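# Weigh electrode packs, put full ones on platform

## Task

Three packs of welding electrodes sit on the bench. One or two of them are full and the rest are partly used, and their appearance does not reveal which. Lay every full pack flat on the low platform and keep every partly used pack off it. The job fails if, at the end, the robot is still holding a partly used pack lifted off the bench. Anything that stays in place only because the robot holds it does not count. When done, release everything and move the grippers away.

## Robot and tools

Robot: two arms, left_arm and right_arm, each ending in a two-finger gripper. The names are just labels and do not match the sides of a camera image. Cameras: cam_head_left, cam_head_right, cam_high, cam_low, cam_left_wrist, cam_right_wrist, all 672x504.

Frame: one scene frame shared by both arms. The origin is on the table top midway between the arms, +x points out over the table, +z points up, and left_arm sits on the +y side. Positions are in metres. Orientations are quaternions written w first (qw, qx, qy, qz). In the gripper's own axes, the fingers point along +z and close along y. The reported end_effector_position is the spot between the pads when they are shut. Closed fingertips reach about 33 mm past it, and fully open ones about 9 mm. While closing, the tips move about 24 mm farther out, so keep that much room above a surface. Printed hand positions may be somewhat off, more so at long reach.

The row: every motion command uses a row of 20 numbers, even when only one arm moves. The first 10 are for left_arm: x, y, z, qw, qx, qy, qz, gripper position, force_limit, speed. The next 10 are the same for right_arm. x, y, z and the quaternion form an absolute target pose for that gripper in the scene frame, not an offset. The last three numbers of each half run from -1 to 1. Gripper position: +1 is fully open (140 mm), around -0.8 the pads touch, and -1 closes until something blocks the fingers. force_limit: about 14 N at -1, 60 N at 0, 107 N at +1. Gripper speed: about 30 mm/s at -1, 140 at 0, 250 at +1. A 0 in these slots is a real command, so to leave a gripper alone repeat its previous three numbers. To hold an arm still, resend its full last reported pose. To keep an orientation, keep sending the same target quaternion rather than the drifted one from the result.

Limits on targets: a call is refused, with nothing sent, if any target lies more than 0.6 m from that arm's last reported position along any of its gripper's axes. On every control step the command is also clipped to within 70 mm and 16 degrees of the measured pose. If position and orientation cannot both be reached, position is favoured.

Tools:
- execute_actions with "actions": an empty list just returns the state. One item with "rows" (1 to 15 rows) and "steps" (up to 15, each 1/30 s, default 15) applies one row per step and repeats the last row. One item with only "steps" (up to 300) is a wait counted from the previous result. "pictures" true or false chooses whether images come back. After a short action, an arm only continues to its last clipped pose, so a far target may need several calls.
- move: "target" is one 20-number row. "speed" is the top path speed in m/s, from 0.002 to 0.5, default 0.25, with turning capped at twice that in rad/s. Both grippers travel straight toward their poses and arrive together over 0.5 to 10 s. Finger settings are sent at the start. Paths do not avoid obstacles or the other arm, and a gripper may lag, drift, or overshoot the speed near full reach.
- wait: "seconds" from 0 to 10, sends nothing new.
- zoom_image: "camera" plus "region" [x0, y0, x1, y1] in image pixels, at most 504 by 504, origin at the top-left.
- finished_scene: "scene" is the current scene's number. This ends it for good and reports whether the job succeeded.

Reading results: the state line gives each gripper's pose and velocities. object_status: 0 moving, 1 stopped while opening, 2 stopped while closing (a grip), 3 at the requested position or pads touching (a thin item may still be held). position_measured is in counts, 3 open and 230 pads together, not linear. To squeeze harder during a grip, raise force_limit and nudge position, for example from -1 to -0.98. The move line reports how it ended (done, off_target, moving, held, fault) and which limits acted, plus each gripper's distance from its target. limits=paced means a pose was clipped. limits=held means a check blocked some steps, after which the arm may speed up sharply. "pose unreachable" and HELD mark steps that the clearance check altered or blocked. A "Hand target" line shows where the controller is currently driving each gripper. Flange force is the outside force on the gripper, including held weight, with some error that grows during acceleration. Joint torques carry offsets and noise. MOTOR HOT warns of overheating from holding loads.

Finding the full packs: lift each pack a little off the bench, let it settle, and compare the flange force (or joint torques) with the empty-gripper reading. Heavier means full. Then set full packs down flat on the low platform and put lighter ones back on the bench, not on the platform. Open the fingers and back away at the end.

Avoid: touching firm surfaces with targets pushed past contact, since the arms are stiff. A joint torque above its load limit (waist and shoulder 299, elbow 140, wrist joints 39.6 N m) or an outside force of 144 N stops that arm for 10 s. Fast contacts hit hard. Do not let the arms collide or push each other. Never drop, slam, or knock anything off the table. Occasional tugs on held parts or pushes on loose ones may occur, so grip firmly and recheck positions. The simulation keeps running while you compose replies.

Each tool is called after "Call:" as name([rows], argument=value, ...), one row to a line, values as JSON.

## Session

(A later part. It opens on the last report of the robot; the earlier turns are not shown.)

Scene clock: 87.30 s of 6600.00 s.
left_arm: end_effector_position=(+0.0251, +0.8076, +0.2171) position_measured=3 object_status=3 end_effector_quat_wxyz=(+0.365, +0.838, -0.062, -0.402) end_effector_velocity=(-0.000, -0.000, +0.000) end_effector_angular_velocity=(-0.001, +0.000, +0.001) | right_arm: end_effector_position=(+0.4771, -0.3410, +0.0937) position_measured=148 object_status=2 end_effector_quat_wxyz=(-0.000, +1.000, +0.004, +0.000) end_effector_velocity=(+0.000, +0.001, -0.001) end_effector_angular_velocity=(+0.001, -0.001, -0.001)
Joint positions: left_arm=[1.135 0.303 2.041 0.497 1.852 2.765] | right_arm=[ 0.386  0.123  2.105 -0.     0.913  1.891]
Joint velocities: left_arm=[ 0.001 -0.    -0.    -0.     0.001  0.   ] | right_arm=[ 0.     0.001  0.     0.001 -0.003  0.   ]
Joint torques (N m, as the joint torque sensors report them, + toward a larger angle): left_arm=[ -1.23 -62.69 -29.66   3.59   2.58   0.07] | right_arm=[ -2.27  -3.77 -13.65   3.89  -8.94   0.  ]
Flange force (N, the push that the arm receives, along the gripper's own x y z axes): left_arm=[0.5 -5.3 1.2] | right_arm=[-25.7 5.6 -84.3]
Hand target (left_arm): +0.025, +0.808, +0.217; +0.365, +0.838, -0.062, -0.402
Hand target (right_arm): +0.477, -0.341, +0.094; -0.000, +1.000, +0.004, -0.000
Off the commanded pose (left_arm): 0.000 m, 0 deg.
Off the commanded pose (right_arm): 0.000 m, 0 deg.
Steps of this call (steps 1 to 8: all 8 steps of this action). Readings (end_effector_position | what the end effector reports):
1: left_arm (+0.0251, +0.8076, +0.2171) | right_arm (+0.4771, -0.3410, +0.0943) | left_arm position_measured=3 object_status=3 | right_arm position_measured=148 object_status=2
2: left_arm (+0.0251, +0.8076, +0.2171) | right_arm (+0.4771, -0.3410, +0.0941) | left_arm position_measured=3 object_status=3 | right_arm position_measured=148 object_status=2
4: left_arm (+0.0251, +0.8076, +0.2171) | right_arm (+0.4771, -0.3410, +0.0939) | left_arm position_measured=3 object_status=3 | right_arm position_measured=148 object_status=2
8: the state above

Contact is at grip height + 0.0607. Release, then on to B.

Call:
execute_actions([
  {"rows":[[0.0251,0.8076,0.2171,0.365,0.838,-0.062,-0.402,1,0,0, 0.477,-0.341,0.0946,0,1,0.004,0,0.25,0.6,0]],"steps":9},
], pictures=false)

Call:
move(target=[0.0251,0.8076,0.2171,0.365,0.838,-0.062,-0.402,1,0,0, 0.477,-0.341,0.135,0,1,0.004,0,0.25,0.6,0], speed=0.15)

Call:
move(target=[0.0251,0.8076,0.2171,0.365,0.838,-0.062,-0.402,1,0,0, 0.471,0.102,0.06,0,0.996,-0.088,0,0.25,0.6,0], speed=0.35)

Call:
execute_actions([
  {"steps":4},
], pictures=false)

Call:
execute_actions([
  {"steps":1},
], pictures=false)

Call:
execute_actions([
  {"steps":1},
], pictures=false)

Call:
execute_actions([
  {"steps":1},
], pictures=false)

Call:
zoom_image(camera="cam_low", region=[180, 140, 340, 290])

Scene clock: 93.73 s of 6600.00 s.
left_arm: end_effector_position=(+0.0251, +0.8076, +0.2171) position_measured=3 object_status=3 end_effector_quat_wxyz=(+0.365, +0.838, -0.062, -0.402) end_effector_velocity=(+0.000, +0.000, -0.000) end_effector_angular_velocity=(-0.000, +0.000, -0.000) | right_arm: end_effector_position=(+0.4767, -0.3411, +0.0943) position_measured=98 object_status=0 end_effector_quat_wxyz=(+0.000, +1.000, +0.004, -0.000) end_effector_velocity=(+0.003, +0.001, +0.003) end_effector_angular_velocity=(+0.002, -0.005, -0.001)
Joint positions: left_arm=[1.135 0.303 2.041 0.497 1.852 2.765] | right_arm=[ 0.386  0.122  2.105 -0.     0.915  1.891]
Joint velocities: left_arm=[-0.  0. -0.  0. -0. -0.] | right_arm=[-0.001 -0.002 -0.004  0.001 -0.     0.   ]
Joint torques (N m, as the joint torque sensors report them, + toward a larger angle): left_arm=[ -0.91 -60.97 -31.     3.31   2.38   0.33] | right_arm=[ -3.46 -46.23 -34.62   3.47  -0.15   0.12]
Flange force (N, the push that the arm receives, along the gripper's own x y z axes): left_arm=[0.9 -1.2 3.8] | right_arm=[-3.4 -5.4 2.5]
Hand target (left_arm): +0.025, +0.808, +0.217; +0.365, +0.838, -0.062, -0.402
Hand target (right_arm): +0.477, -0.341, +0.095; +0.000, +1.000, +0.004, +0.000
Off the commanded pose (left_arm): 0.000 m, 0 deg.
Off the commanded pose (right_arm): 0.000 m, 0 deg.
Steps of this call (steps 1 to 90: nothing new was sent; then 3.13 s passed at rest; steps 91 to 99: all 9 steps of this action). Readings (end_effector_position | what the end effector reports):
91: left_arm (+0.0251, +0.8076, +0.2171) | right_arm (+0.4770, -0.3410, +0.0935) | left_arm position_measured=3 object_status=3 | right_arm position_measured=148 object_status=0
92: left_arm (+0.0251, +0.8076, +0.2171) | right_arm (+0.4769, -0.3410, +0.0936) | left_arm position_measured=3 object_status=3 | right_arm position_measured=148 object_status=0
94: left_arm (+0.0251, +0.8076, +0.2171) | right_arm (+0.4764, -0.3412, +0.0935) | left_arm position_measured=3 object_status=3 | right_arm position_measured=131 object_status=0
98: left_arm (+0.0251, +0.8076, +0.2171) | right_arm (+0.4766, -0.3411, +0.0941) | left_arm position_measured=3 object_status=3 | right_arm position_measured=101 object_status=0
99: the state above

Scene clock: 94.73 s of 6600.00 s.
left_arm: end_effector_position=(+0.0251, +0.8076, +0.2171) position_measured=3 object_status=3 end_effector_quat_wxyz=(+0.365, +0.838, -0.062, -0.402) end_effector_velocity=(-0.000, +0.000, +0.000) end_effector_angular_velocity=(+0.001, -0.000, +0.000) | right_arm: end_effector_position=(+0.4770, -0.3410, +0.1350) position_measured=98 object_status=3 end_effector_quat_wxyz=(+0.000, +1.000, +0.004, -0.000) end_effector_velocity=(+0.001, -0.000, +0.001) end_effector_angular_velocity=(-0.000, -0.000, +0.000)
Joint positions: left_arm=[1.135 0.303 2.041 0.497 1.852 2.765] | right_arm=[ 0.386  0.079  2.065 -0.     0.998  1.891]
Joint velocities: left_arm=[ 0.    -0.001 -0.    -0.     0.    -0.   ] | right_arm=[-0.001 -0.    -0.002 -0.001  0.002 -0.001]
Joint torques (N m, as the joint torque sensors report them, + toward a larger angle): left_arm=[ -1.28 -58.87 -29.4    3.45   2.65   0.33] | right_arm=[ -1.83 -43.99 -35.91   3.86  -0.38  -0.16]
Flange force (N, the push that the arm receives, along the gripper's own x y z axes): left_arm=[-1.7 0.7 2.8] | right_arm=[-1.2 -3.4 0.8]
Hand target (left_arm): +0.025, +0.808, +0.217; +0.365, +0.838, -0.062, -0.402
Hand target (right_arm): +0.477, -0.341, +0.135; +0.000, +1.000, +0.004, +0.000
Off the commanded pose (left_arm): 0.000 m, 0 deg.
Off the commanded pose (right_arm): 0.000 m, 0 deg.
move: done
camera_calibration (this result's frames):
cam_left_wrist: T_world_to_cam=[[0.160097, -0.738339, 0.655152, 0.45778], [-0.331035, 0.585118, 0.740306, -0.616777], [-0.929938, -0.335399, -0.150741, 0.523136], [0, 0, 0, 1]] pos_world=[0.20902, 0.874344, 0.235546]
cam_right_wrist: T_world_to_cam=[[-0.0486684, -0.998757, 0.0107849, -0.323483], [-0.908383, 0.048749, 0.415287, 0.396822], [-0.415297, 0.0104145, -0.909626, 0.514598], [0, 0, 0, 1]] pos_world=[0.558434, -0.347785, 0.306785]

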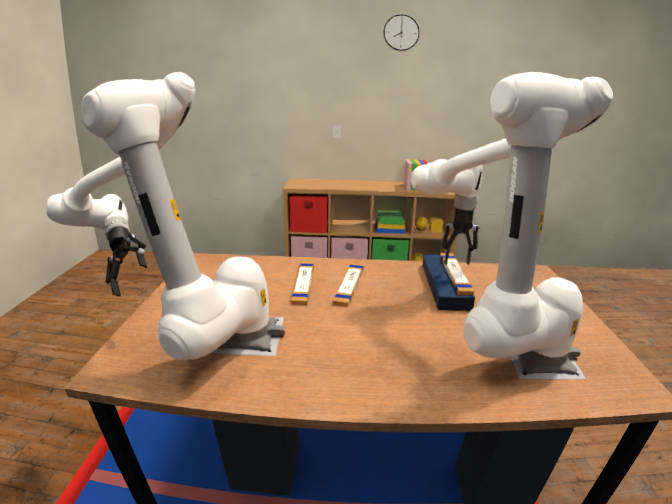

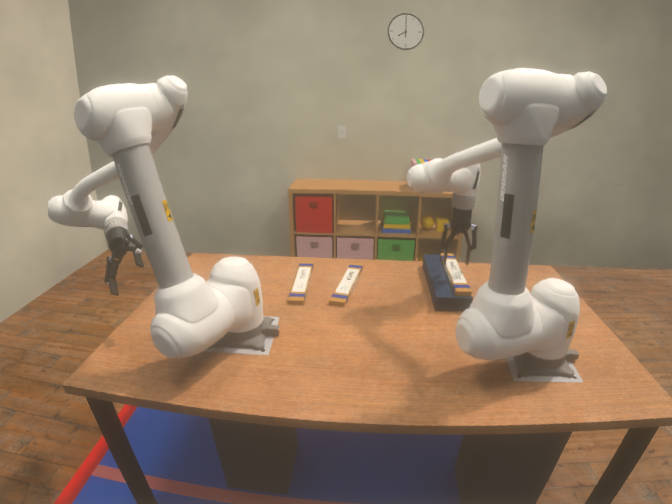

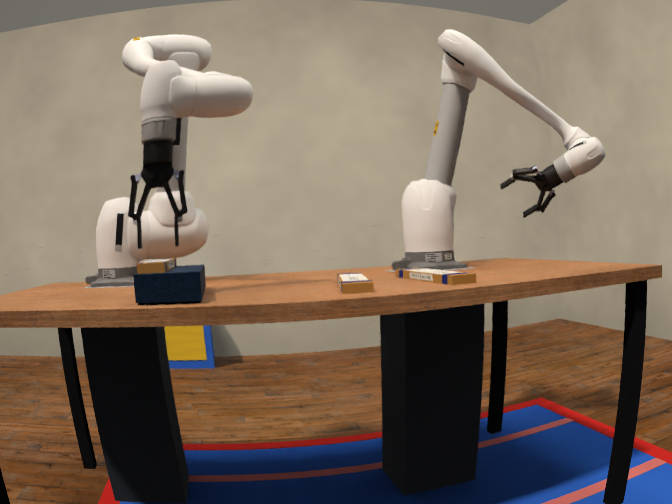

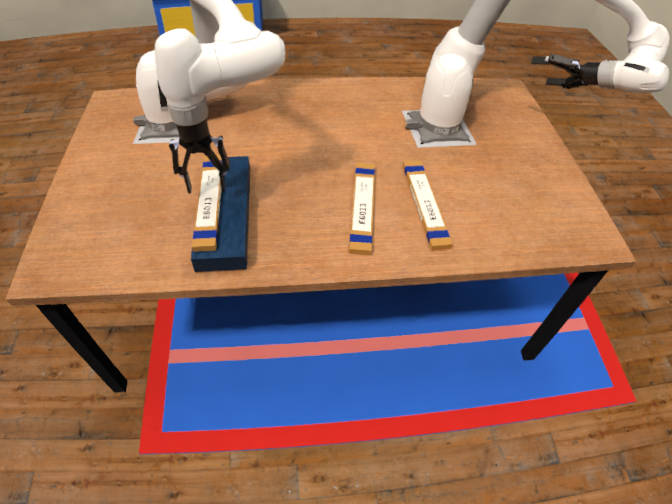

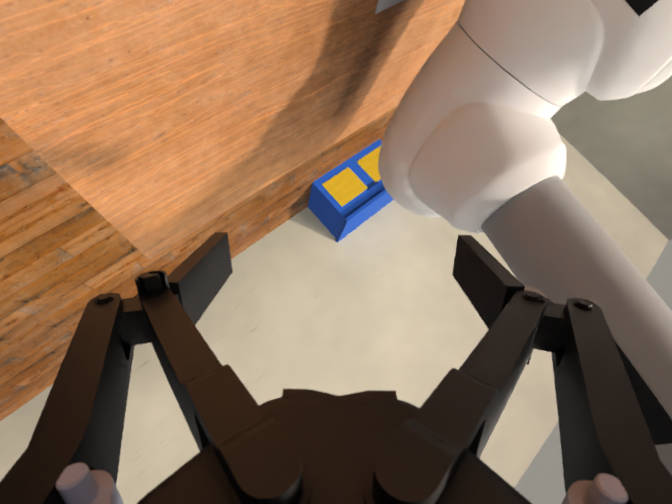

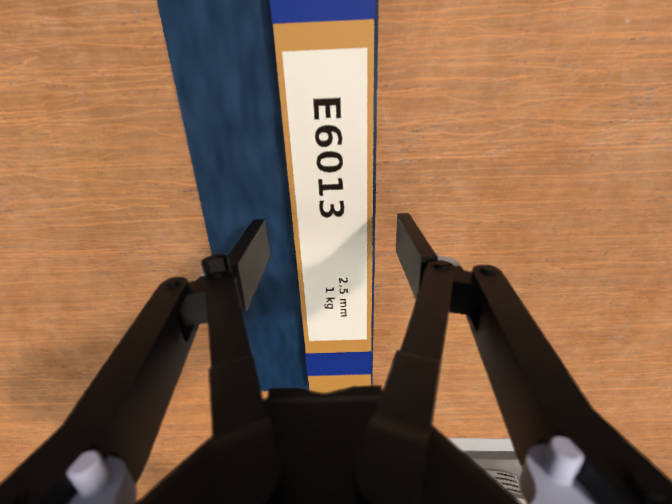

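Scene clock: 96.50 s of 6600.00 s.
left_arm: end_effector_position=(+0.0251, +0.8076, +0.2171) position_measured=3 object_status=3 end_effector_quat_wxyz=(+0.365, +0.838, -0.062, -0.402) end_effector_velocity=(+0.000, +0.000, +0.000) end_effector_angular_velocity=(+0.000, -0.000, -0.000) | right_arm: end_effector_position=(+0.4714, +0.1020, +0.0597) position_measured=98 object_status=3 end_effector_quat_wxyz=(+0.000, +0.996, -0.088, +0.000) end_effector_velocity=(-0.000, +0.001, -0.001) end_effector_angular_velocity=(-0.000, +0.001, -0.000)
Joint positions: left_arm=[1.135 0.303 2.041 0.497 1.852 2.765] | right_arm=[ 0.95   0.544  1.575 -0.001  1.023  2.64 ]
Joint velocities: left_arm=[-0. -0. -0.  0.  0.  0.] | right_arm=[ 0.001  0.001 -0.001  0.001  0.     0.   ]
Joint torques (N m, as the joint torque sensors report them, + toward a larger angle): left_arm=[ -0.59 -60.4  -30.14   3.51   2.58   0.46] | right_arm=[ -3.51 -91.92 -35.42   4.03  -0.15  -0.11]
Flange force (N, the push that the arm receives, along the gripper's own x y z axes): left_arm=[0.9 -0.5 2.4] | right_arm=[-2.2 -6.1 2.1]
Hand target (left_arm): +0.025, +0.808, +0.217; +0.365, +0.838, -0.062, -0.402
Hand target (right_arm): +0.471, +0.102, +0.060; +0.000, +0.996, -0.088, +0.000
Off the commanded pose (left_arm): 0.000 m, 0 deg.
Off the commanded pose (right_arm): 0.001 m, 0 deg.
move: done
camera_calibration (this result's frames):
cam_left_wrist: T_world_to_cam=[[0.160096, -0.738339, 0.655152, 0.45778], [-0.331035, 0.585118, 0.740306, -0.616777], [-0.929938, -0.335399, -0.150741, 0.523136], [0, 0, 0, 1]] pos_world=[0.20902, 0.874344, 0.235546]
cam_right_wrist: T_world_to_cam=[[-0.23081, -0.972938, 0.0108918, 0.202764], [-0.884406, 0.214448, 0.414534, 0.37323], [-0.405651, 0.0860457, -0.909969, 0.426915], [0, 0, 0, 1]] pos_world=[0.550065, 0.0805039, 0.231555]

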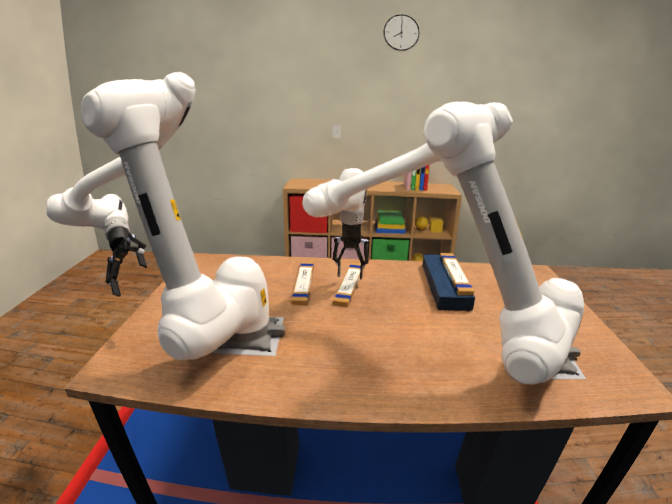

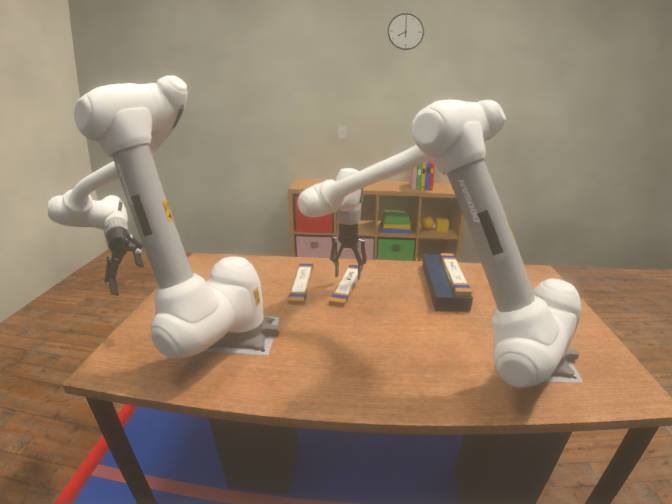

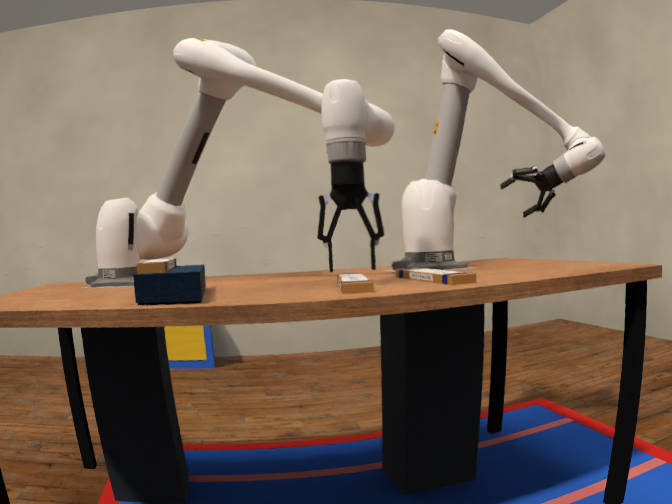

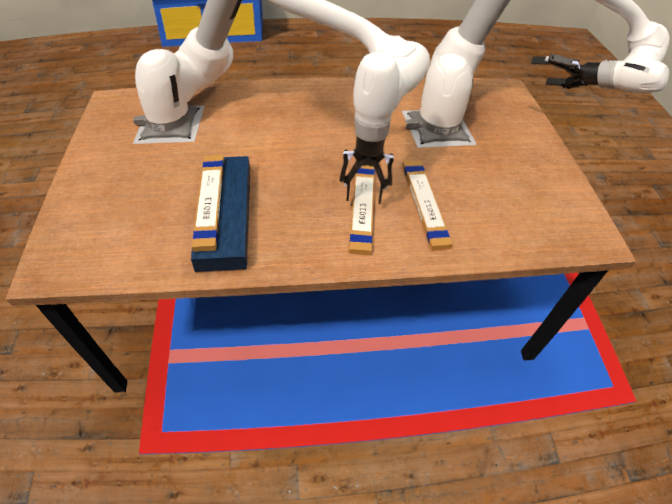

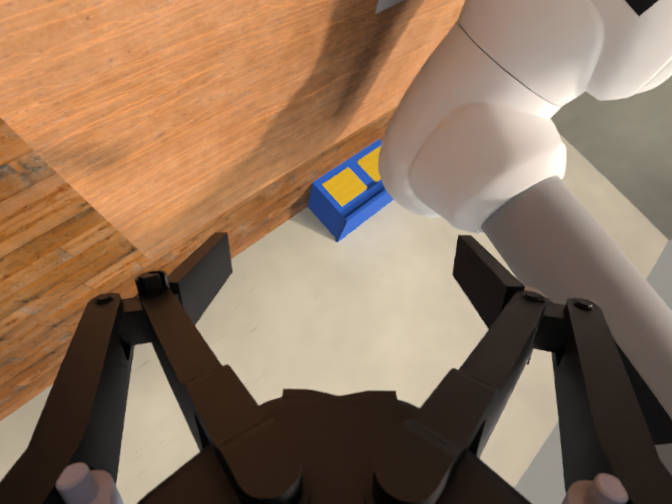

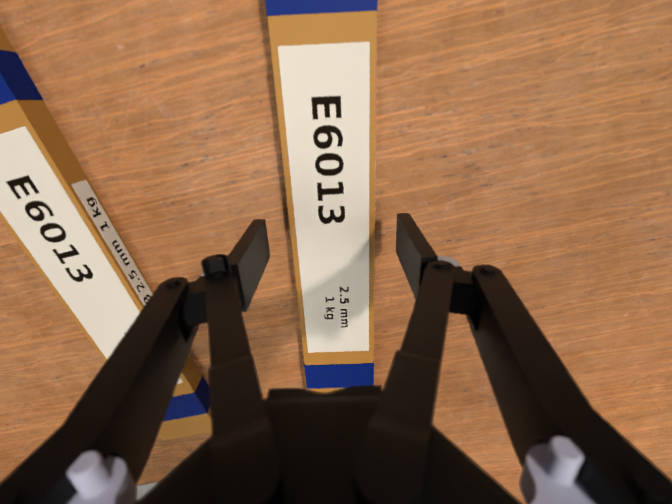

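Scene clock: 96.63 s of 6600.00 s.
left_arm: end_effector_position=(+0.0251, +0.8076, +0.2171) position_measured=3 object_status=3 end_effector_quat_wxyz=(+0.365, +0.838, -0.062, -0.402) end_effector_velocity=(+0.001, +0.000, +0.000) end_effector_angular_velocity=(+0.000, -0.000, -0.000) | right_arm: end_effector_position=(+0.4714, +0.1021, +0.0597) position_measured=98 object_status=3 end_effector_quat_wxyz=(+0.000, +0.996, -0.088, +0.000) end_effector_velocity=(+0.001, +0.001, +0.002) end_effector_angular_velocity=(+0.002, -0.002, -0.000)
Joint positions: left_arm=[1.135 0.303 2.041 0.497 1.852 2.765] | right_arm=[ 0.95   0.544  1.574 -0.001  1.023  2.64 ]
Joint velocities: left_arm=[-0.001  0.    -0.001 -0.001  0.    -0.   ] | right_arm=[ 0.    -0.001 -0.001 -0.    -0.     0.   ]
Joint torques (N m, as the joint torque sensors report them, + toward a larger angle): left_arm=[ -2.14 -59.66 -31.6    3.38   2.66  -0.12] | right_arm=[ -1.85 -90.18 -37.69   4.08  -0.69  -0.06]
Flange force (N, the push that the arm receives, along the gripper's own x y z axes): left_arm=[-1.5 0.4 6.6] | right_arm=[-3.5 1.5 1.2]
Hand target (left_arm): +0.025, +0.808, +0.217; +0.365, +0.838, -0.062, -0.402
Hand target (right_arm): +0.471, +0.102, +0.060; +0.000, +0.996, -0.088, +0.000
Off the commanded pose (left_arm): 0.000 m, 0 deg.
Off the commanded pose (right_arm): 0.001 m, 0 deg.
Steps of this call (steps 1 to 4: nothing new was sent). Readings (end_effector_position | what the end effector reports):
1: left_arm (+0.0251, +0.8076, +0.2171) | right_arm (+0.4714, +0.1021, +0.0597) | left_arm position_measured=3 object_status=3 | right_arm position_measured=98 object_status=3
2: left_arm (+0.0251, +0.8076, +0.2171) | right_arm (+0.4714, +0.1021, +0.0597) | left_arm position_measured=3 object_status=3 | right_arm position_measured=98 object_status=3
4: the state above

Scene clock: 96.67 s of 6600.00 s.
left_arm: end_effector_position=(+0.0251, +0.8076, +0.2171) position_measured=3 object_status=3 end_effector_quat_wxyz=(+0.365, +0.838, -0.062, -0.402) end_effector_velocity=(-0.000, +0.000, -0.000) end_effector_angular_velocity=(-0.000, +0.001, -0.001) | right_arm: end_effector_position=(+0.4714, +0.1021, +0.0597) position_measured=98 object_status=3 end_effector_quat_wxyz=(+0.000, +0.996, -0.088, +0.000) end_effector_velocity=(+0.000, -0.000, -0.001) end_effector_angular_velocity=(-0.000, +0.000, -0.000)
Joint positions: left_arm=[1.135 0.303 2.041 0.497 1.852 2.765] | right_arm=[ 0.95   0.544  1.574 -0.001  1.023  2.64 ]
Joint velocities: left_arm=[-0.     0.     0.     0.001 -0.     0.   ] | right_arm=[-0.     0.001  0.    -0.    -0.    -0.   ]
Joint torques (N m, as the joint torque sensors report them, + toward a larger angle): left_arm=[ -0.89 -60.63 -31.25   3.39   2.45   0.25] | right_arm=[ -1.53 -89.52 -36.56   4.13  -0.22   0.03]
Flange force (N, the push that the arm receives, along the gripper's own x y z axes): left_arm=[0.9 -0.4 4.6] | right_arm=[-2.1 0.2 1.3]
Hand target (left_arm): +0.025, +0.808, +0.217; +0.365, +0.838, -0.062, -0.402
Hand target (right_arm): +0.471, +0.102, +0.060; +0.000, +0.996, -0.088, +0.000
Off the commanded pose (left_arm): 0.000 m, 0 deg.
Off the commanded pose (right_arm): 0.001 m, 0 deg.
Steps of this call (step 1: nothing new was sent). Readings (end_effector_position | what the end effector reports):
1: the state above

Scene clock: 96.70 s of 6600.00 s.
left_arm: end_effector_position=(+0.0251, +0.8076, +0.2171) position_measured=3 object_status=3 end_effector_quat_wxyz=(+0.365, +0.838, -0.062, -0.402) end_effector_velocity=(+0.000, +0.001, +0.000) end_effector_angular_velocity=(+0.001, +0.000, +0.000) | right_arm: end_effector_position=(+0.4714, +0.1021, +0.0597) position_measured=98 object_status=3 end_effector_quat_wxyz=(+0.000, +0.996, -0.088, +0.000) end_effector_velocity=(+0.001, +0.000, +0.000) end_effector_angular_velocity=(-0.000, -0.002, +0.002)
Joint positions: left_arm=[1.135 0.303 2.041 0.497 1.852 2.765] | right_arm=[ 0.95   0.544  1.574 -0.001  1.023  2.64 ]
Joint velocities: left_arm=[ 0.     0.    -0.001  0.     0.001 -0.   ] | right_arm=[ 0.    -0.    -0.001 -0.002 -0.    -0.   ]
Joint torques (N m, as the joint torque sensors report them, + toward a larger angle): left_arm=[ -4.23 -60.24 -31.57   3.86   2.33   0.47] | right_arm=[ -0.73 -89.5  -36.21   4.15  -0.25   0.34]
Flange force (N, the push that the arm receives, along the gripper's own x y z axes): left_arm=[-2.7 -1.6 7.2] | right_arm=[-0.8 0.4 0.1]
Hand target (left_arm): +0.025, +0.808, +0.217; +0.365, +0.838, -0.062, -0.402
Hand target (right_arm): +0.471, +0.102, +0.060; +0.000, +0.996, -0.088, +0.000
Off the commanded pose (left_arm): 0.000 m, 0 deg.
Off the commanded pose (right_arm): 0.001 m, 0 deg.
Steps of this call (step 1: nothing new was sent). Readings (end_effector_position | what the end effector reports):
1: the state above

Scene clock: 96.73 s of 6600.00 s.
left_arm: end_effector_position=(+0.0251, +0.8076, +0.2171) position_measured=3 object_status=3 end_effector_quat_wxyz=(+0.365, +0.838, -0.062, -0.402) end_effector_velocity=(-0.000, -0.000, -0.000) end_effector_angular_velocity=(-0.001, +0.000, +0.001) | right_arm: end_effector_position=(+0.4714, +0.1021, +0.0597) position_measured=98 object_status=3 end_effector_quat_wxyz=(+0.000, +0.996, -0.088, +0.000) end_effector_velocity=(-0.000, +0.001, +0.000) end_effector_angular_velocity=(+0.001, -0.001, +0.001)
Joint positions: left_arm=[1.135 0.303 2.041 0.497 1.852 2.765] | right_arm=[ 0.95   0.544  1.574 -0.001  1.023  2.64 ]
Joint velocities: left_arm=[ 0.001 -0.     0.001 -0.     0.     0.   ] | right_arm=[ 0.001  0.    -0.001 -0.001 -0.001  0.   ]
Joint torques (N m, as the joint torque sensors report them, + toward a larger angle): left_arm=[ -2.25 -58.64 -30.36   3.6    2.44   0.36] | right_arm=[ -2.68 -89.84 -35.82   3.85  -0.31  -0.18]
Flange force (N, the push that the arm receives, along the gripper's own x y z axes): left_arm=[-2.2 1.4 5.0] | right_arm=[-3.0 -2.4 0.3]
Hand target (left_arm): +0.025, +0.808, +0.217; +0.365, +0.838, -0.062, -0.402
Hand target (right_arm): +0.471, +0.102, +0.060; +0.000, +0.996, -0.088, +0.000
Off the commanded pose (left_arm): 0.000 m, 0 deg.
Off the commanded pose (right_arm): 0.001 m, 0 deg.
Steps of this call (step 1: nothing new was sent). Readings (end_effector_position | what the end effector reports):
1: the state above

Region (180, 140, 340, 290) of cam_low's 672x504 image, scaled by 3.150, with more detail than that image has; it fills the top 472 rows of this view, and the rest is white.

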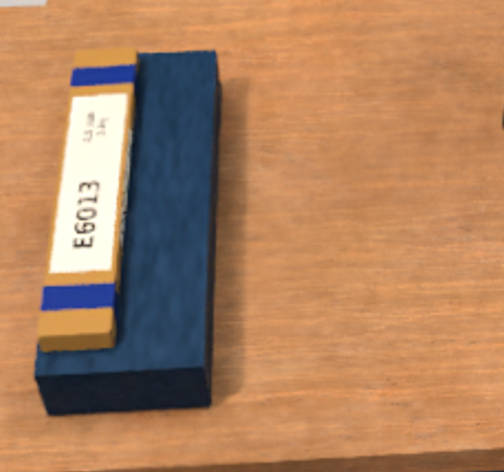

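Call:
move(target=[0.0251,0.8076,0.2171,0.365,0.838,-0.062,-0.402,1,0,0, 0.471,0.102,0.034,0,0.996,-0.088,0,0.05,0.6,-0.7], speed=0.06)

Call:
execute_actions([
  {"rows":[[0.0251,0.8076,0.2171,0.365,0.838,-0.062,-0.402,1,0,0, 0.471,0.102,0.034,0,0.996,-0.088,0,-1,0.6,-0.5],[0.0251,0.8076,0.2171,0.365,0.838,-0.062,-0.402,1,0,0, 0.471,0.102,0.034,0,0.996,-0.088,0,-1,0.6,-0.5],[0.0251,0.8076,0.2171,0.365,0.838,-0.062,-0.402,1,0,0, 0.471,0.102,0.034,0,0.996,-0.088,0,-1,0.6,-0.5],[0.0251,0.8076,0.2171,0.365,0.838,-0.062,-0.402,1,0,0, 0.471,0.102,0.034,0,0.996,-0.088,0,-1,0.6,-0.5],[0.0251,0.8076,0.2171,0.365,0.838,-0.062,-0.402,1,0,0, 0.471,0.102,0.0345,0,0.996,-0.088,0,-1,0.6,-0.5]],"steps":14},
], pictures=false)

Call:
move(target=[0.0251,0.8076,0.2171,0.365,0.838,-0.062,-0.402,1,0,0, 0.471,0.102,0.06,0,0.996,-0.088,0,-1,0.6,-0.5], speed=0.06)

Call:
execute_actions([
  {"steps":4},
], pictures=false)

Call:
execute_actions([
  {"steps":1},
], pictures=false)

Call:
execute_actions([
  {"steps":1},
], pictures=false)

Call:
execute_actions([
  {"steps":1},
], pictures=false)

Call:
execute_actions([
  {"steps":1},
], pictures=false)

Scene clock: 105.23 s of 6600.00 s.
left_arm: end_effector_position=(+0.0251, +0.8076, +0.2171) position_measured=3 object_status=3 end_effector_quat_wxyz=(+0.365, +0.838, -0.062, -0.402) end_effector_velocity=(+0.000, -0.000, -0.000) end_effector_angular_velocity=(-0.001, +0.001, -0.001) | right_arm: end_effector_position=(+0.4710, +0.1020, +0.0340) position_measured=123 object_status=3 end_effector_quat_wxyz=(-0.000, +0.996, -0.088, +0.000) end_effector_velocity=(-0.001, -0.001, -0.002) end_effector_angular_velocity=(-0.001, +0.001, +0.000)
Joint positions: left_arm=[1.135 0.303 2.041 0.497 1.852 2.765] | right_arm=[0.95  0.566 1.592 0.    0.984 2.639]
Joint velocities: left_arm=[-0.001  0.     0.     0.     0.     0.   ] | right_arm=[ 0.001  0.001  0.003  0.    -0.002  0.   ]
Joint torques (N m, as the joint torque sensors report them, + toward a larger angle): left_arm=[ -1.7  -58.16 -30.89   3.72   2.69   0.11] | right_arm=[ -3.51 -89.06 -35.21   4.35  -0.13  -0.2 ]
Flange force (N, the push that the arm receives, along the gripper's own x y z axes): left_arm=[-1.2 2.7 5.8] | right_arm=[-5.1 -0.1 -0.6]
Hand target (left_arm): +0.025, +0.808, +0.217; +0.365, +0.838, -0.062, -0.402
Hand target (right_arm): +0.471, +0.102, +0.034; -0.000, +0.996, -0.088, -0.000
Off the commanded pose (left_arm): 0.000 m, 0 deg.
Off the commanded pose (right_arm): 0.000 m, 0 deg.
After step 90, 4.73 s passed at rest.
move: done
camera_calibration (this result's frames):
cam_left_wrist: T_world_to_cam=[[0.160096, -0.738339, 0.655152, 0.45778], [-0.331035, 0.585118, 0.740306, -0.616777], [-0.929938, -0.335399, -0.150741, 0.523136], [0, 0, 0, 1]] pos_world=[0.20902, 0.874344, 0.235546]
cam_right_wrist: T_world_to_cam=[[-0.230722, -0.972961, 0.0107055, 0.202883], [-0.884125, 0.214225, 0.415248, 0.383372], [-0.406314, 0.0863419, -0.909645, 0.403685], [0, 0, 0, 1]] pos_world=[0.549781, 0.0804145, 0.205844]

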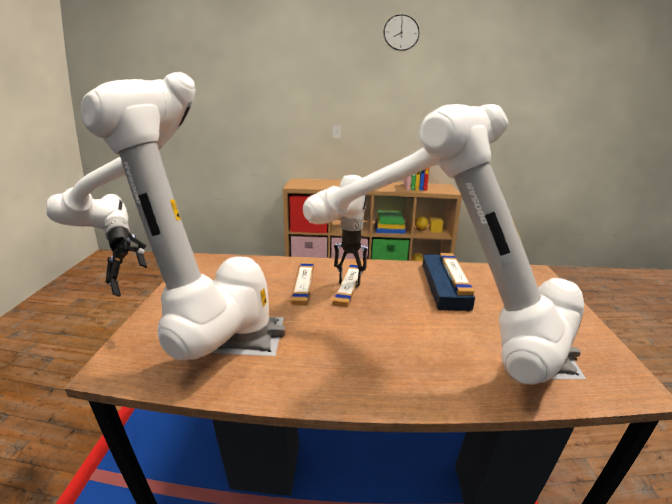

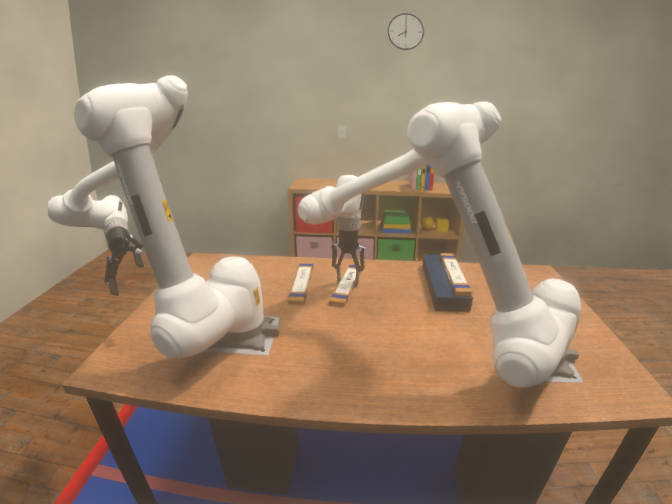

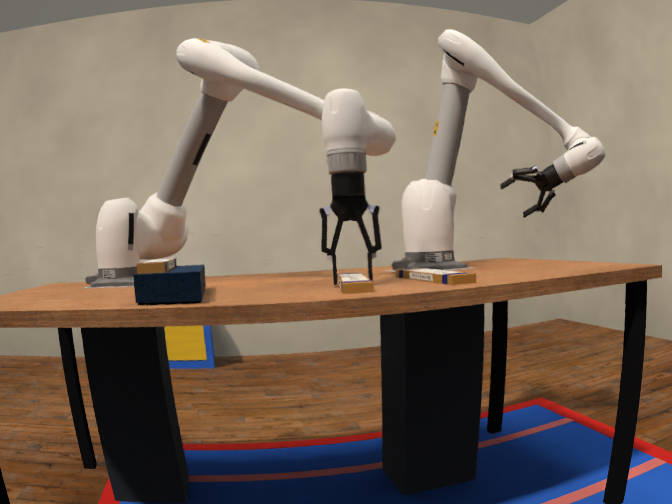

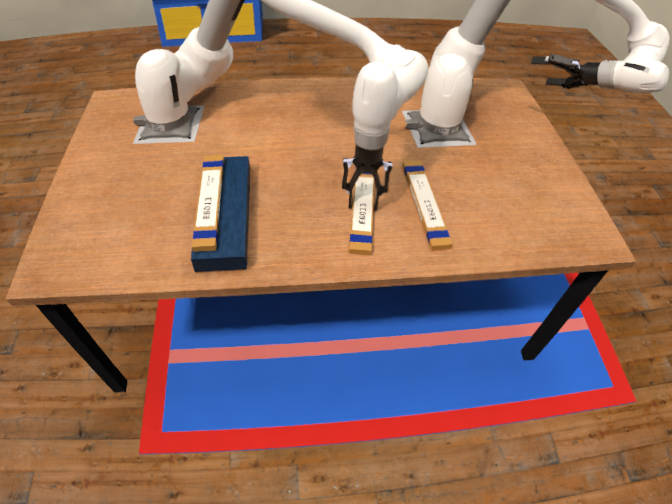

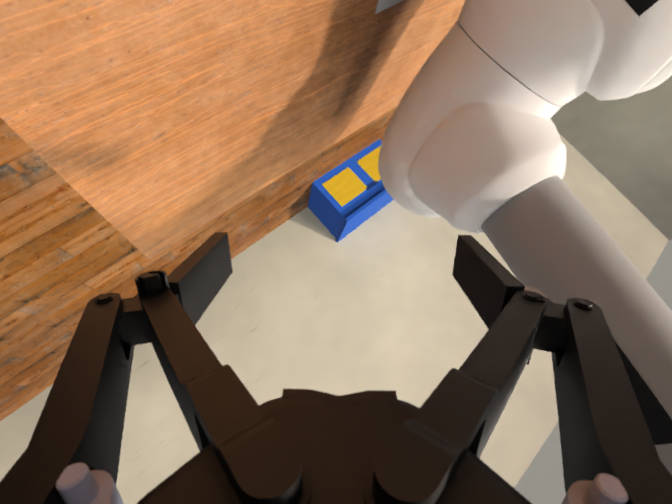

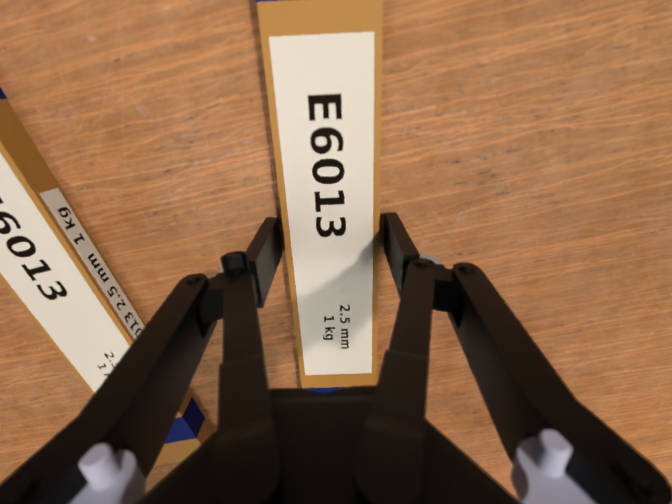

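Scene clock: 105.70 s of 6600.00 s.
left_arm: end_effector_position=(+0.0251, +0.8076, +0.2171) position_measured=3 object_status=3 end_effector_quat_wxyz=(+0.365, +0.838, -0.062, -0.402) end_effector_velocity=(+0.000, +0.001, +0.000) end_effector_angular_velocity=(+0.001, -0.000, -0.001) | right_arm: end_effector_position=(+0.4709, +0.1020, +0.0344) position_measured=147 object_status=2 end_effector_quat_wxyz=(+0.000, +0.996, -0.088, -0.000) end_effector_velocity=(+0.001, -0.000, +0.001) end_effector_angular_velocity=(+0.001, -0.002, +0.001)
Joint positions: left_arm=[1.135 0.303 2.041 0.497 1.852 2.765] | right_arm=[0.95  0.565 1.592 0.    0.985 2.639]
Joint velocities: left_arm=[-0.001  0.    -0.001  0.    -0.     0.   ] | right_arm=[-0.001 -0.001 -0.001 -0.001  0.001 -0.001]
Joint torques (N m, as the joint torque sensors report them, + toward a larger angle): left_arm=[ -1.19 -59.26 -31.64   3.52   2.5    0.15] | right_arm=[ -5.   -86.8  -30.45   3.79   0.27   0.04]
Flange force (N, the push that the arm receives, along the gripper's own x y z axes): left_arm=[0.1 2.0 5.6] | right_arm=[-3.2 -7.5 -5.1]
Hand target (left_arm): +0.025, +0.808, +0.217; +0.365, +0.838, -0.062, -0.402
Hand target (right_arm): +0.471, +0.102, +0.035; -0.000, +0.996, -0.088, +0.000
Off the commanded pose (left_arm): 0.000 m, 0 deg.
Off the commanded pose (right_arm): 0.000 m, 0 deg.
Steps of this call (steps 1 to 14: all 14 steps of this action). Readings (end_effector_position | what the end effector reports):
1: left_arm (+0.0251, +0.8076, +0.2171) | right_arm (+0.4710, +0.1020, +0.0340) | left_arm position_measured=3 object_status=3 | right_arm position_measured=123 object_status=0
2: left_arm (+0.0251, +0.8076, +0.2171) | right_arm (+0.4710, +0.1020, +0.0340) | left_arm position_measured=3 object_status=3 | right_arm position_measured=124 object_status=0
4: left_arm (+0.0251, +0.8076, +0.2171) | right_arm (+0.4710, +0.1020, +0.0340) | left_arm position_measured=3 object_status=3 | right_arm position_measured=133 object_status=0
8: left_arm (+0.0251, +0.8076, +0.2171) | right_arm (+0.4709, +0.1020, +0.0342) | left_arm position_measured=3 object_status=3 | right_arm position_measured=147 object_status=0
14: the state above

Scene clock: 106.70 s of 6600.00 s.
left_arm: end_effector_position=(+0.0251, +0.8076, +0.2171) position_measured=3 object_status=3 end_effector_quat_wxyz=(+0.365, +0.838, -0.062, -0.402) end_effector_velocity=(-0.001, -0.000, -0.000) end_effector_angular_velocity=(-0.000, -0.000, +0.002) | right_arm: end_effector_position=(+0.4710, +0.1020, +0.0600) position_measured=147 object_status=2 end_effector_quat_wxyz=(+0.000, +0.996, -0.088, -0.000) end_effector_velocity=(-0.000, -0.001, +0.001) end_effector_angular_velocity=(-0.001, +0.000, +0.001)
Joint positions: left_arm=[1.135 0.303 2.041 0.497 1.852 2.765] | right_arm=[0.95  0.543 1.575 0.    1.024 2.639]
Joint velocities: left_arm=[ 0.002  0.     0.     0.    -0.    -0.   ] | right_arm=[ 0.    -0.001  0.    -0.001  0.002  0.   ]
Joint torques (N m, as the joint torque sensors report them, + toward a larger angle): left_arm=[ -1.42 -57.99 -30.01   3.9    2.51   0.3 ] | right_arm=[ -2.45 -92.34 -37.8    4.18  -0.19   0.02]
Flange force (N, the push that the arm receives, along the gripper's own x y z axes): left_arm=[-1.7 2.8 4.1] | right_arm=[-2.9 -1.0 3.9]
Hand target (left_arm): +0.025, +0.808, +0.217; +0.365, +0.838, -0.062, -0.402
Hand target (right_arm): +0.471, +0.102, +0.060; +0.000, +0.996, -0.088, +0.000
Off the commanded pose (left_arm): 0.000 m, 0 deg.
Off the commanded pose (right_arm): 0.000 m, 0 deg.
move: done
camera_calibration (this result's frames):
cam_left_wrist: T_world_to_cam=[[0.160096, -0.738339, 0.655152, 0.45778], [-0.331035, 0.585118, 0.740306, -0.616777], [-0.929938, -0.335399, -0.150741, 0.523136], [0, 0, 0, 1]] pos_world=[0.20902, 0.874344, 0.235546]
cam_right_wrist: T_world_to_cam=[[-0.230797, -0.972942, 0.0107768, 0.202644], [-0.884087, 0.214319, 0.41528, 0.372576], [-0.406353, 0.0863179, -0.90963, 0.427302], [0, 0, 0, 1]] pos_world=[0.549795, 0.0804273, 0.23178]

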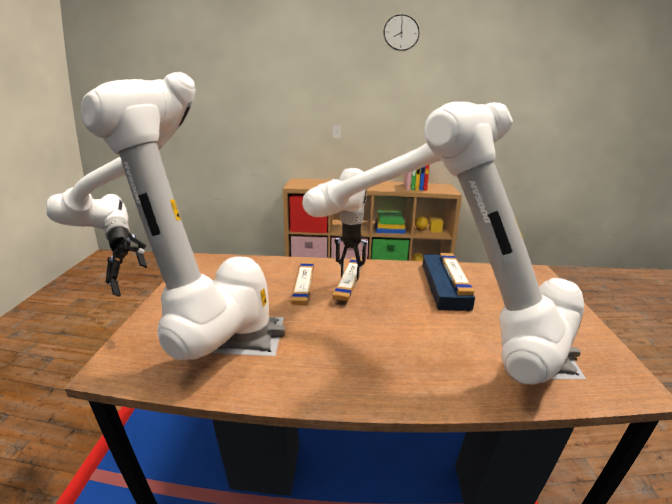

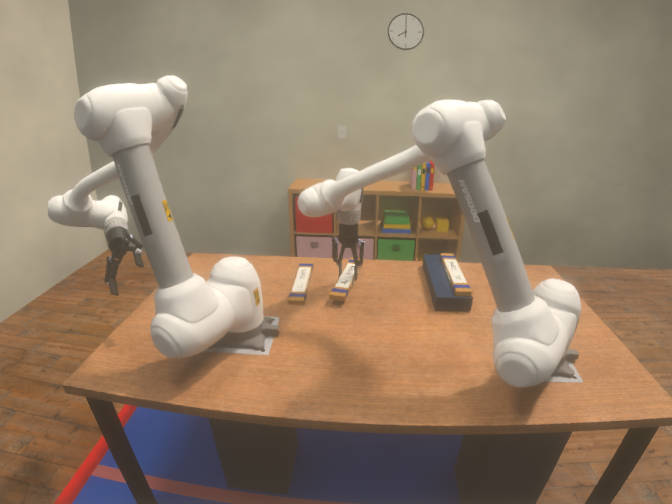

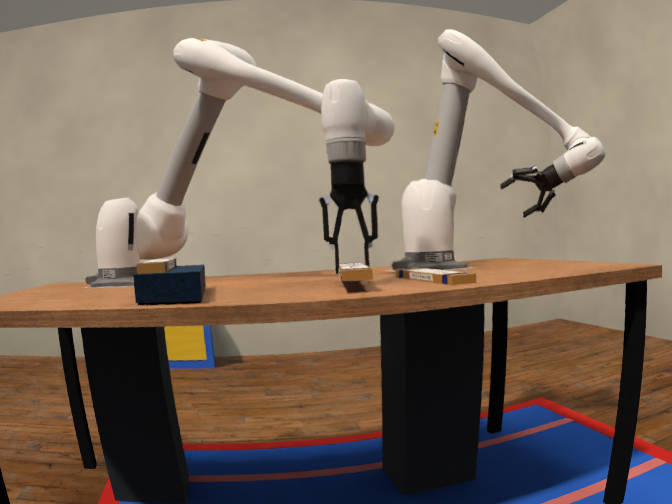

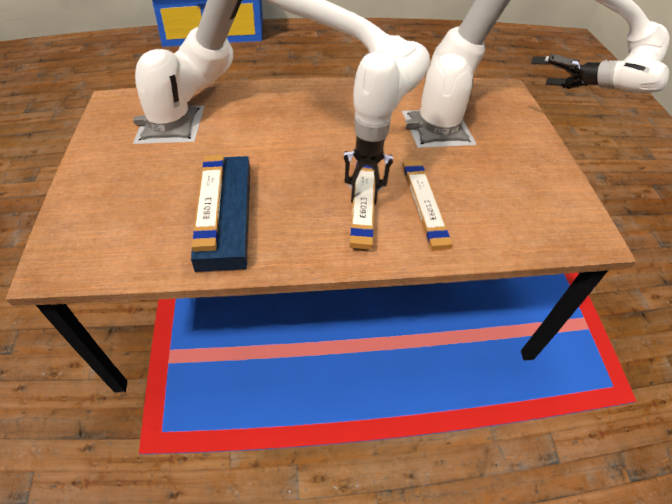

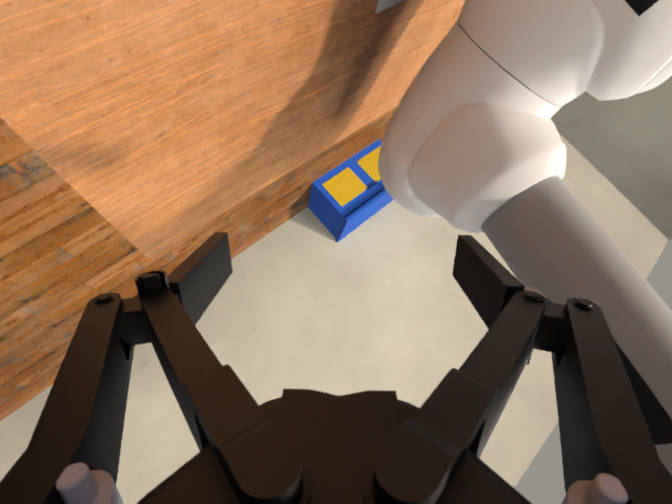

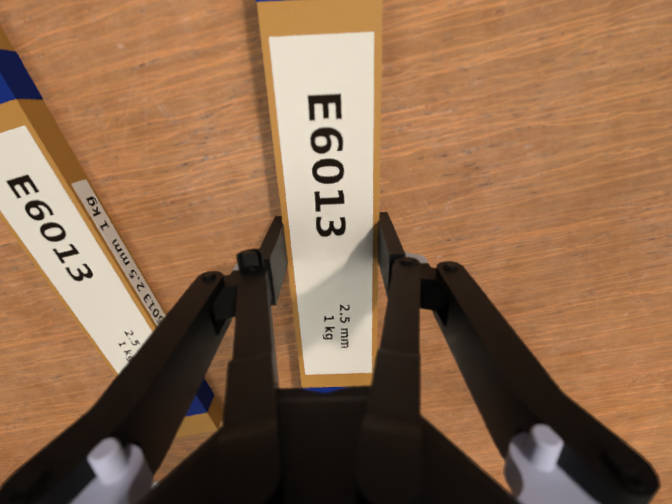

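Scene clock: 106.83 s of 6600.00 s.
left_arm: end_effector_position=(+0.0251, +0.8076, +0.2171) position_measured=3 object_status=3 end_effector_quat_wxyz=(+0.365, +0.838, -0.062, -0.402) end_effector_velocity=(+0.000, +0.001, +0.000) end_effector_angular_velocity=(+0.001, +0.001, -0.002) | right_arm: end_effector_position=(+0.4710, +0.1020, +0.0600) position_measured=147 object_status=2 end_effector_quat_wxyz=(+0.000, +0.996, -0.088, -0.000) end_effector_velocity=(+0.000, +0.000, +0.000) end_effector_angular_velocity=(+0.001, -0.001, -0.000)
Joint positions: left_arm=[1.135 0.303 2.041 0.497 1.852 2.765] | right_arm=[0.95  0.543 1.575 0.    1.024 2.639]
Joint velocities: left_arm=[-0.001  0.    -0.     0.001 -0.    -0.   ] | right_arm=[-0.    -0.     0.    -0.    -0.002  0.   ]
Joint torques (N m, as the joint torque sensors report them, + toward a larger angle): left_arm=[ -2.13 -59.45 -30.1    3.71   2.28   0.08] | right_arm=[ -1.92 -92.85 -38.18   4.05  -0.4    0.15]
Flange force (N, the push that the arm receives, along the gripper's own x y z axes): left_arm=[-2.1 0.2 3.3] | right_arm=[-2.0 -0.7 4.6]
Hand target (left_arm): +0.025, +0.808, +0.217; +0.365, +0.838, -0.062, -0.402
Hand target (right_arm): +0.471, +0.102, +0.060; +0.000, +0.996, -0.088, +0.000
Off the commanded pose (left_arm): 0.000 m, 0 deg.
Off the commanded pose (right_arm): 0.000 m, 0 deg.
Steps of this call (steps 1 to 4: nothing new was sent). Readings (end_effector_position | what the end effector reports):
1: left_arm (+0.0251, +0.8076, +0.2171) | right_arm (+0.4710, +0.1020, +0.0600) | left_arm position_measured=3 object_status=3 | right_arm position_measured=147 object_status=2
2: left_arm (+0.0251, +0.8076, +0.2171) | right_arm (+0.4710, +0.1020, +0.0600) | left_arm position_measured=3 object_status=3 | right_arm position_measured=147 object_status=2
4: the state above

Scene clock: 106.87 s of 6600.00 s.
left_arm: end_effector_position=(+0.0251, +0.8076, +0.2171) position_measured=3 object_status=3 end_effector_quat_wxyz=(+0.365, +0.838, -0.062, -0.402) end_effector_velocity=(+0.001, -0.000, -0.000) end_effector_angular_velocity=(-0.000, -0.000, -0.001) | right_arm: end_effector_position=(+0.4710, +0.1020, +0.0600) position_measured=147 object_status=2 end_effector_quat_wxyz=(-0.000, +0.996, -0.088, -0.000) end_effector_velocity=(+0.001, +0.001, +0.002) end_effector_angular_velocity=(+0.002, -0.002, -0.000)
Joint positions: left_arm=[1.135 0.303 2.041 0.497 1.852 2.765] | right_arm=[0.95  0.543 1.575 0.    1.024 2.639]
Joint velocities: left_arm=[-0.001  0.     0.    -0.     0.    -0.   ] | right_arm=[-0.    -0.002 -0.002 -0.001  0.001  0.001]
Joint torques (N m, as the joint torque sensors report them, + toward a larger angle): left_arm=[ -0.66 -59.12 -32.18   3.75   2.42   0.38] | right_arm=[ -2.32 -92.3  -37.62   4.36  -0.2    0.06]
Flange force (N, the push that the arm receives, along the gripper's own x y z axes): left_arm=[1.7 3.3 6.4] | right_arm=[-2.6 -1.2 3.2]
Hand target (left_arm): +0.025, +0.808, +0.217; +0.365, +0.838, -0.062, -0.402
Hand target (right_arm): +0.471, +0.102, +0.060; +0.000, +0.996, -0.088, +0.000
Off the commanded pose (left_arm): 0.000 m, 0 deg.
Off the commanded pose (right_arm): 0.000 m, 0 deg.
Steps of this call (step 1: nothing new was sent). Readings (end_effector_position | what the end effector reports):
1: the state above

Scene clock: 106.90 s of 6600.00 s.
left_arm: end_effector_position=(+0.0251, +0.8076, +0.2171) position_measured=3 object_status=3 end_effector_quat_wxyz=(+0.365, +0.838, -0.062, -0.402) end_effector_velocity=(-0.000, -0.000, -0.000) end_effector_angular_velocity=(-0.000, -0.000, +0.001) | right_arm: end_effector_position=(+0.4710, +0.1020, +0.0600) position_measured=147 object_status=2 end_effector_quat_wxyz=(-0.000, +0.996, -0.088, -0.000) end_effector_velocity=(+0.001, +0.001, +0.000) end_effector_angular_velocity=(+0.001, -0.002, +0.001)
Joint positions: left_arm=[1.135 0.303 2.041 0.497 1.852 2.765] | right_arm=[0.95  0.543 1.575 0.    1.024 2.639]
Joint velocities: left_arm=[ 0.001 -0.     0.    -0.     0.     0.   ] | right_arm=[ 0.     0.001 -0.001 -0.001 -0.002 -0.   ]
Joint torques (N m, as the joint torque sensors report them, + toward a larger angle): left_arm=[ -0.25 -58.2  -30.36   3.41   2.61   0.3 ] | right_arm=[ -1.82 -93.71 -37.88   4.17  -0.15   0.16]
Flange force (N, the push that the arm receives, along the gripper's own x y z axes): left_arm=[-0.4 3.3 4.0] | right_arm=[-1.1 -2.5 6.0]
Hand target (left_arm): +0.025, +0.808, +0.217; +0.365, +0.838, -0.062, -0.402
Hand target (right_arm): +0.471, +0.102, +0.060; +0.000, +0.996, -0.088, +0.000
Off the commanded pose (left_arm): 0.000 m, 0 deg.
Off the commanded pose (right_arm): 0.000 m, 0 deg.
Steps of this call (step 1: nothing new was sent). Readings (end_effector_position | what the end effector reports):
1: the state above

Scene clock: 106.93 s of 6600.00 s.
left_arm: end_effector_position=(+0.0251, +0.8076, +0.2171) position_measured=3 object_status=3 end_effector_quat_wxyz=(+0.365, +0.838, -0.062, -0.402) end_effector_velocity=(-0.000, +0.000, +0.000) end_effector_angular_velocity=(+0.000, +0.000, +0.001) | right_arm: end_effector_position=(+0.4710, +0.1020, +0.0600) position_measured=147 object_status=2 end_effector_quat_wxyz=(-0.000, +0.996, -0.088, -0.000) end_effector_velocity=(-0.000, +0.000, -0.001) end_effector_angular_velocity=(+0.000, +0.001, -0.000)
Joint positions: left_arm=[1.135 0.303 2.041 0.497 1.852 2.765] | right_arm=[0.95  0.543 1.575 0.    1.024 2.639]
Joint velocities: left_arm=[ 0.    -0.    -0.     0.     0.001 -0.   ] | right_arm=[-0.     0.001  0.     0.001 -0.    -0.001]
Joint torques (N m, as the joint torque sensors report them, + toward a larger angle): left_arm=[ -2.86 -59.65 -30.68   3.64   2.44   0.25] | right_arm=[ -2.61 -94.03 -39.02   3.98  -0.34  -0.2 ]
Flange force (N, the push that the arm receives, along the gripper's own x y z axes): left_arm=[-2.3 -0.5 5.2] | right_arm=[-3.3 -1.0 6.3]
Hand target (left_arm): +0.025, +0.808, +0.217; +0.365, +0.838, -0.062, -0.402
Hand target (right_arm): +0.471, +0.102, +0.060; +0.000, +0.996, -0.088, +0.000
Off the commanded pose (left_arm): 0.000 m, 0 deg.
Off the commanded pose (right_arm): 0.000 m, 0 deg.
Steps of this call (step 1: nothing new was sent). Readings (end_effector_position | what the end effector reports):
1: the state above

Scene clock: 106.97 s of 6600.00 s.
left_arm: end_effector_position=(+0.0251, +0.8076, +0.2171) position_measured=3 object_status=3 end_effector_quat_wxyz=(+0.365, +0.838, -0.062, -0.402) end_effector_velocity=(-0.001, -0.001, -0.000) end_effector_angular_velocity=(-0.001, +0.001, +0.001) | right_arm: end_effector_position=(+0.4710, +0.1020, +0.0600) position_measured=147 object_status=2 end_effector_quat_wxyz=(-0.000, +0.996, -0.088, -0.000) end_effector_velocity=(-0.000, -0.000, -0.000) end_effector_angular_velocity=(+0.000, -0.001, +0.000)
Joint positions: left_arm=[1.135 0.303 2.041 0.497 1.852 2.765] | right_arm=[0.95  0.543 1.575 0.    1.024 2.639]
Joint velocities: left_arm=[ 0.001 -0.     0.001  0.     0.    -0.   ] | right_arm=[ 0.    -0.001  0.001 -0.001 -0.001  0.   ]
Joint torques (N m, as the joint torque sensors report them, + toward a larger angle): left_arm=[ -1.71 -58.51 -29.87   3.93   2.36   0.18] | right_arm=[ -3.09 -92.96 -37.13   4.23  -0.39   0.2 ]
Flange force (N, the push that the arm receives, along the gripper's own x y z axes): left_arm=[-1.9 1.8 3.6] | right_arm=[-2.6 -3.4 3.4]
Hand target (left_arm): +0.025, +0.808, +0.217; +0.365, +0.838, -0.062, -0.402
Hand target (right_arm): +0.471, +0.102, +0.060; +0.000, +0.996, -0.088, +0.000
Off the commanded pose (left_arm): 0.000 m, 0 deg.
Off the commanded pose (right_arm): 0.000 m, 0 deg.
Steps of this call (step 1: nothing new was sent). Readings (end_effector_position | what the end effector reports):
1: the state above


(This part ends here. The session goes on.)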